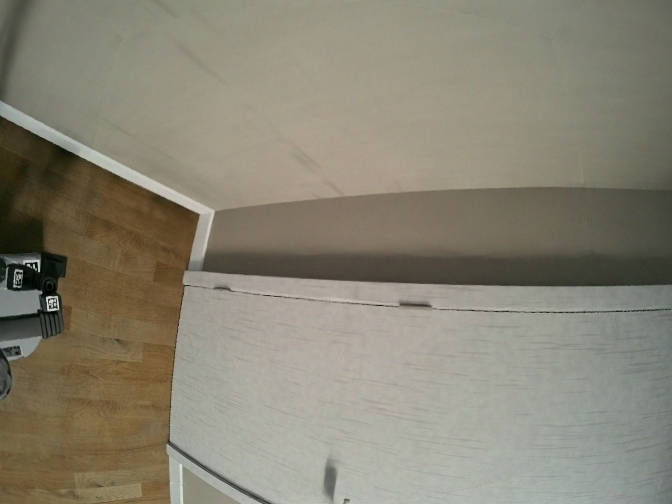

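execute_actions --actions '[{"r2":{"joints":{"arm_m":0.475,"lift_m":1.003,"wrist_roll_rad":1.62}},"r3":{"base":{"translate_m":-1.0}}}]' --cameras '[]'

execute_actions --actions '[{"r2":{"joints":{"gripper_m":-0.03}},"r3":{"base":{"rotate_rad":-0.27}}}]' --cameras '[]'

execute_actions --actions '[{"r2":{"joints":{"lift_m":1.09}},"r3":{"base":{"translate_m":-0.5}}}]' --cameras '["r2_wrist_camera","r3_nav_camera"]'

Scene clock: 155.90 s.
r1.base_odometry: x=-0.399 y=+1.733 heading=+2.319 (m, m, rad; r1's odometry frame)
r1.turned_by_wheels: +0.000 (rad since the last result)
r1.turned_by_imu: +0.000 (rad since the last result)
r1.base_tilt: forward=+0.4 right=-0.5 (deg)
r1.lidar_m: 2.35 2.47 1.42 1.87 1.94 2.45 2.35 0.93 0.67 0.64 0.66 0.90
r1.head_depth_mm: 3201 - - - - - - / 3234 - - - - - - / 3161 - - - - - - / 1225 1226 602 798 710 614 - / 3182 951 3643 966 711 616 - / 3233 3461 3738 3054 735 634 887 / 3194 3462 3727 961 731 633 903
r1.base_status: not commanded
r1.joint_positions: lift_m=+1.097 arm_m=+0.001 wrist_yaw_rad=+0.000 wrist_pitch_rad=-1.498 wrist_roll_rad=+1.574 gripper_m=+0.170 head_pan_rad=-1.563 head_tilt_rad=-0.408
r1.joint_status: not commanded
r1.motor_effort: left_wheel=-2(2) right_wheel=+2(2) lift_m=+34(34) arm_m=-4(3) wrist_yaw_rad=+0(0) wrist_pitch_rad=-1(1) wrist_roll_rad=-2(2) gripper_m=+0(0) head_pan_rad=-3(3) head_tilt_rad=+3(2) (%)
r1.hand_pose: x=-0.0215 y=-0.1406 z=+0.9783 quat_wxyz=(-0.001, -0.001, -0.732, -0.681) (m; r1's base frame)
r1.wrist_depth_mm: 582 825 - - - - - / 585 819 - - - - - / 597 844 - - - - - / 589 824 - - - - - / 586 903 - - - - - / - 926 - - - - - / 629 853 - - - - -
r2.base_odometry: x=+0.814 y=+0.666 heading=+2.080 (m, m, rad; r2's odometry frame)
r2.turned_by_wheels: +0.000 (rad since the last result)
r2.turned_by_imu: +0.001 (rad since the last result)
r2.base_tilt: forward=+1.0 right=+0.0 (deg)
r2.lidar_m: 2.09 2.45 2.45 2.37 2.49 2.50 1.76 0.69 0.52 0.50 0.53 0.74
r2.head_depth_mm: 2891 3120 2678 718 584 520 949 / 2930 - 3089 748 584 521 951 / 2894 - 2968 692 585 520 952 / 947 - 2644 693 586 522 948 / 2920 2853 3095 697 587 521 950 / 2947 2889 2952 752 588 522 949 / 2913 3283 3152 753 588 524 948
r2.base_status: not commanded
r2.joint_positions: lift_m=+1.003 arm_m=+0.475 wrist_yaw_rad=+0.001 wrist_pitch_rad=-1.494 wrist_roll_rad=+1.613 gripper_m=+0.170 head_pan_rad=-1.563 head_tilt_rad=-0.593
r2.joint_status: all done
r2.motor_effort: left_wheel=+3(2) right_wheel=-1(2) lift_m=+22(27) arm_m=+3(3) wrist_yaw_rad=-1(2) wrist_pitch_rad=-4(4) wrist_roll_rad=+3(3) gripper_m=+0(1) head_pan_rad=-3(3) head_tilt_rad=-4(5) (%)
r2.hand_pose: x=-0.0215 y=-0.6151 z=+0.8846 quat_wxyz=(-0.015, -0.014, -0.733, -0.679) (m; r2's base frame)
r2.wrist_depth_mm: 179 175 170 167 164 160 156 / 184 179 174 139 164 164 161 / 189 183 177 143 168 167 163 / 194 188 183 146 172 173 168 / 199 192 188 151 178 174 172 / - 197 193 155 183 181 175 / - 204 199 159 187 183 181
r3.base_odometry: x=+1.001 y=+0.778 heading=+3.140 (m, m, rad; r3's odometry frame)
r3.turned_by_wheels: +0.000 (rad since the last result)
r3.turned_by_imu: +0.002 (rad since the last result)
r3.base_tilt: forward=-0.5 right=-0.8 (deg)
r3.lidar_m: 1.46 1.73 2.25 1.31 2.31 3.33 1.10 0.66 0.58 0.58 0.67 1.21
r3.head_depth_mm: 450 490 536 591 662 749 864 / 461 503 552 610 684 780 902 / 474 517 569 631 709 816 951 / 484 533 586 655 740 851 1003 / 500 548 608 668 751 857 1006 / 496 539 591 670 774 908 1090 / 503 559 626 699 813 955 1157
r3.base_status: done
r3.joint_positions: lift_m=+0.250 arm_m=-0.003 wrist_yaw_rad=+2.927 wrist_pitch_rad=-0.512 wrist_roll_rad=+0.019 gripper_m=+0.037 head_pan_rad=-1.563 head_tilt_rad=-0.494
r3.joint_status: not commanded
r3.motor_effort: left_wheel=-3(17) right_wheel=+1(4) lift_m=+14(15) arm_m=-1(0) wrist_yaw_rad=+1(1) wrist_pitch_rad=+4(4) wrist_roll_rad=+0(0) gripper_m=-1(0) head_pan_rad=-2(2) head_tilt_rad=-4(3) (%)
r3.hand_pose: x=+0.0238 y=+0.0643 z=+0.2425 quat_wxyz=(+0.252, +0.705, +0.103, +0.655) (m; r3's base frame)
r3.wrist_depth_mm: - - - - - - - / 772 - 828 860 866 879 916 / 627 - 664 673 689 697 728 / 541 - 558 568 568 589 584 / 477 - - - 481 495 494 / - - - - 430 433 426 / - - - - 375 378 380
pictures: none
No camera images: the call's "cameras" was empty. Leave "cameras" out to get every camera's image.

Scene clock: 158.47 s.
r1.base_odometry: x=-0.399 y=+1.733 heading=+2.319 (m, m, rad; r1's odometry frame)
r1.turned_by_wheels: +0.000 (rad since the last result)
r1.turned_by_imu: +0.000 (rad since the last result)
r1.base_tilt: forward=+0.4 right=-0.5 (deg)
r1.lidar_m: 2.36 2.48 1.42 1.87 1.93 2.46 2.35 0.93 0.67 0.64 0.66 0.90
r1.head_depth_mm: 3165 - - - - - - / 3208 - - - - - - / 3142 - - - - - - / 1224 1230 602 773 713 614 - / 3198 1030 3698 967 712 617 - / 3176 3476 3743 3026 735 634 887 / 3204 3386 3690 955 732 633 904
r1.base_status: not commanded
r1.joint_positions: lift_m=+1.097 arm_m=+0.001 wrist_yaw_rad=+0.000 wrist_pitch_rad=-1.498 wrist_roll_rad=+1.574 gripper_m=+0.170 head_pan_rad=-1.563 head_tilt_rad=-0.408
r1.joint_status: not commanded
r1.motor_effort: left_wheel=-1(2) right_wheel=+2(2) lift_m=+35(34) arm_m=-4(4) wrist_yaw_rad=+0(0) wrist_pitch_rad=-1(1) wrist_roll_rad=-2(2) gripper_m=-1(1) head_pan_rad=-4(4) head_tilt_rad=+3(3) (%)
r1.hand_pose: x=-0.0215 y=-0.1406 z=+0.9783 quat_wxyz=(-0.001, -0.001, -0.732, -0.681) (m; r1's base frame)
r1.wrist_depth_mm: 582 801 - - - - - / 582 802 - - - - - / 579 826 - - - - - / 592 835 - - - - - / 580 905 - - - - - / - 904 - - - - - / 632 851 - - - - -
r2.base_odometry: x=+0.814 y=+0.666 heading=+2.080 (m, m, rad; r2's odometry frame)
r2.turned_by_wheels: +0.000 (rad since the last result)
r2.turned_by_imu: +0.000 (rad since the last result)
r2.base_tilt: forward=+0.8 right=+0.1 (deg)
r2.lidar_m: 2.09 2.45 2.44 2.38 2.48 2.50 1.77 0.69 0.52 0.50 0.53 0.74
r2.head_depth_mm: 2907 3105 2668 717 584 520 950 / 2963 - 3100 748 583 519 950 / 2871 - 2952 691 586 521 950 / 948 - 2660 690 586 522 948 / 2926 2856 3072 696 587 522 948 / 2894 2879 2959 754 587 522 946 / 2919 3235 3090 750 589 524 948
r2.base_status: not commanded
r2.joint_positions: lift_m=+1.003 arm_m=+0.475 wrist_yaw_rad=+0.001 wrist_pitch_rad=-1.504 wrist_roll_rad=+1.617 gripper_m=-0.028 head_pan_rad=-1.563 head_tilt_rad=-0.593
r2.joint_status: all done
r2.motor_effort: left_wheel=+2(2) right_wheel=-2(2) lift_m=+23(23) arm_m=+3(3) wrist_yaw_rad=-1(1) wrist_pitch_rad=+2(20) wrist_roll_rad=+2(3) gripper_m=-38(100) head_pan_rad=-3(3) head_tilt_rad=-5(5) (%)
r2.hand_pose: x=-0.0215 y=-0.6124 z=+0.8846 quat_wxyz=(-0.016, -0.015, -0.730, -0.683) (m; r2's base frame)
r2.wrist_depth_mm: 176 174 169 166 163 160 159 / 182 178 174 135 135 164 161 / 187 181 177 140 138 168 164 / 192 187 183 143 142 171 169 / 199 192 186 147 146 176 173 / 202 197 155 153 150 180 177 / - 204 198 156 187 185 182
r3.base_odometry: x=+1.001 y=+0.778 heading=+2.870 (m, m, rad; r3's odometry frame)
r3.turned_by_wheels: -0.270 (rad since the last result)
r3.turned_by_imu: -0.273 (rad since the last result)
r3.base_tilt: forward=-0.4 right=-0.8 (deg)
r3.lidar_m: 1.45 1.52 2.12 1.31 2.04 2.08 2.08 0.81 0.60 0.58 0.61 0.83
r3.head_depth_mm: 465 508 559 622 698 799 939 / 465 508 558 621 702 801 936 / 466 508 560 622 701 801 941 / 465 509 560 621 702 801 938 / 466 508 560 625 701 804 939 / 467 510 559 623 704 805 924 / 466 508 562 622 688 775 908
r3.base_status: done
r3.joint_positions: lift_m=+0.250 arm_m=-0.003 wrist_yaw_rad=+2.927 wrist_pitch_rad=-0.512 wrist_roll_rad=+0.019 gripper_m=+0.037 head_pan_rad=-1.563 head_tilt_rad=-0.494
r3.joint_status: not commanded
r3.motor_effort: left_wheel=+2(13) right_wheel=-2(8) lift_m=+14(14) arm_m=+0(0) wrist_yaw_rad=+0(1) wrist_pitch_rad=+4(4) wrist_roll_rad=+0(0) gripper_m=+0(0) head_pan_rad=-2(2) head_tilt_rad=-3(3) (%)
r3.hand_pose: x=+0.0238 y=+0.0643 z=+0.2425 quat_wxyz=(+0.252, +0.705, +0.103, +0.655) (m; r3's base frame)
r3.wrist_depth_mm: - - - - - - - / 768 - 817 865 867 871 901 / 643 - 665 680 672 695 713 / 539 - 550 568 565 586 586 / 472 - - - 488 492 509 / - - - - 425 422 431 / - - - - 373 381 381
pictures: none
No camera images: the call's "cameras" was empty. Leave "cameras" out to get every camera's image.

Scene clock: 161.80 s.
r1.base_odometry: x=-0.399 y=+1.733 heading=+2.319 (m, m, rad; r1's odometry frame)
r1.turned_by_wheels: +0.000 (rad since the last result)
r1.turned_by_imu: +0.000 (rad since the last result)
r1.base_tilt: forward=+0.3 right=-0.4 (deg)
r1.lidar_m: 2.35 2.47 1.42 1.87 1.94 2.44 2.34 0.93 0.67 0.64 0.66 0.90
r1.head_depth_mm: 3188 - - - - - - / 3208 - - - - - - / 3180 - - - - - - / 1146 562 1334 707 740 613 - / 1182 3420 3687 3046 739 618 - / 3176 3450 3739 3046 734 634 886 / 3235 3465 3674 959 732 633 903
r1.base_status: not commanded
r1.joint_positions: lift_m=+1.097 arm_m=+0.001 wrist_yaw_rad=+0.000 wrist_pitch_rad=-1.498 wrist_roll_rad=+1.574 gripper_m=+0.170 head_pan_rad=-1.563 head_tilt_rad=-0.408
r1.joint_status: not commanded
r1.motor_effort: left_wheel=-1(2) right_wheel=+2(2) lift_m=+35(34) arm_m=-5(3) wrist_yaw_rad=-1(0) wrist_pitch_rad=-1(1) wrist_roll_rad=-2(2) gripper_m=+0(1) head_pan_rad=-3(4) head_tilt_rad=+3(3) (%)
r1.hand_pose: x=-0.0215 y=-0.1406 z=+0.9783 quat_wxyz=(-0.001, -0.001, -0.732, -0.681) (m; r1's base frame)
r1.wrist_depth_mm: 590 808 - - - - - / 568 813 - - - - - / 589 819 - - - - - / 587 830 - - - - - / 583 907 - - - - - / - 885 - - - - - / 620 867 - - - - -
r2.base_odometry: x=+0.814 y=+0.666 heading=+2.080 (m, m, rad; r2's odometry frame)
r2.turned_by_wheels: +0.000 (rad since the last result)
r2.turned_by_imu: +0.000 (rad since the last result)
r2.base_tilt: forward=+0.8 right=+0.1 (deg)
r2.lidar_m: 2.09 2.45 2.44 2.37 2.48 2.50 1.76 0.69 0.52 0.50 0.53 0.74
r2.head_depth_mm: 3011 3164 2910 744 584 519 952 / 2999 2796 3055 748 584 520 951 / - 2665 3086 691 586 520 950 / 950 - 2840 695 585 521 949 / 2930 2853 3139 695 588 521 951 / 2898 2864 2967 752 587 522 950 / 2910 3277 3139 754 587 522 943
r2.base_status: not commanded
r2.joint_positions: lift_m=+1.090 arm_m=+0.475 wrist_yaw_rad=+0.001 wrist_pitch_rad=-1.498 wrist_roll_rad=+1.617 gripper_m=-0.009 head_pan_rad=-1.563 head_tilt_rad=-0.593
r2.joint_status: all done
r2.on_its_own: gripper_m is held at -0.011, not at your -0.030, by its stall guard, which is still easing
r2.motor_effort: left_wheel=+2(2) right_wheel=-2(2) lift_m=+34(33) arm_m=+3(3) wrist_yaw_rad=-1(1) wrist_pitch_rad=-1(2) wrist_roll_rad=+1(1) gripper_m=-31(38) head_pan_rad=-3(2) head_tilt_rad=-4(4) (%)
r2.hand_pose: x=-0.0215 y=-0.6139 z=+0.9711 quat_wxyz=(-0.016, -0.015, -0.732, -0.681) (m; r2's base frame)
r2.wrist_depth_mm: - 259 255 247 245 240 235 / - 267 257 138 136 243 239 / - 276 267 140 139 253 245 / - 283 274 144 144 258 249 / - 294 278 149 147 261 258 / - - 156 152 150 270 261 / - 306 295 158 278 276 270
r3.base_odometry: x=+1.482 y=+0.644 heading=+2.870 (m, m, rad; r3's odometry frame)
r3.turned_by_wheels: +0.000 (rad since the last result)
r3.turned_by_imu: +0.001 (rad since the last result)
r3.base_tilt: forward=-0.4 right=-0.7 (deg)
r3.lidar_m: 1.96 2.04 2.32 1.34 1.73 2.90 2.03 0.78 0.59 0.57 0.59 0.83
r3.head_depth_mm: 3045 3312 3561 848 635 558 916 / 3098 3305 3486 857 641 562 913 / - 3422 3546 861 646 566 918 / - 3427 3619 869 651 568 910 / 3053 3329 3579 836 655 573 919 / 550 536 552 605 682 782 919 / 446 493 546 609 683 780 917
r3.base_status: done
r3.joint_positions: lift_m=+0.250 arm_m=-0.003 wrist_yaw_rad=+2.927 wrist_pitch_rad=-0.512 wrist_roll_rad=+0.019 gripper_m=+0.037 head_pan_rad=-1.563 head_tilt_rad=-0.494
r3.joint_status: not commanded
r3.motor_effort: left_wheel=+2(10) right_wheel=-2(10) lift_m=+14(14) arm_m=+0(1) wrist_yaw_rad=+2(1) wrist_pitch_rad=+4(4) wrist_roll_rad=+0(0) gripper_m=-1(0) head_pan_rad=-2(3) head_tilt_rad=-4(3) (%)
r3.hand_pose: x=+0.0238 y=+0.0643 z=+0.2425 quat_wxyz=(+0.252, +0.705, +0.103, +0.655) (m; r3's base frame)
r3.wrist_depth_mm: - - - - - - - / 772 - 817 856 869 881 896 / 643 - 668 670 683 694 728 / 536 - 555 564 569 572 595 / 482 - - - 489 493 493 / - - - - 423 428 430 / - - - - 376 384 384
pictures: r2_wrist_camera, r3_nav_camera (sideways: a quarter turn counterclockwise sets it upright)
camera_calibration (this result's frames):
r2_wrist_camera: T_world_to_cam=[[0.0567045, 0.993032, -0.103306, 0.716565], [0.988705, -0.0414745, 0.144024, -0.10382], [0.138736, -0.110306, -0.984167, 1.05968], [0, 0, 0, 1]] pos_world=[-0.0850015, -0.598989, 1.13188]
r3_nav_camera: T_world_to_cam=[[0.0114087, -0.476513, 0.879093, -1.10226], [-0.999917, -0.0107481, 0.0071507, 0.048775], [0.0060412, -0.879102, -0.476596, 0.578044], [0, 0, 0, 1]] pos_world=[0.0578542, -0.0165558, 1.24413]
Images, in order (width x height): r2_wrist_camera 644x364, r3_nav_camera 672x504.

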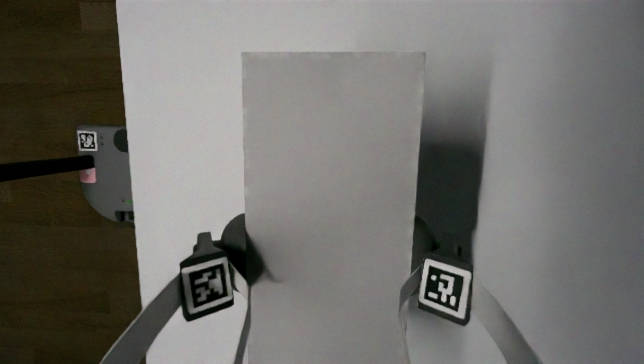

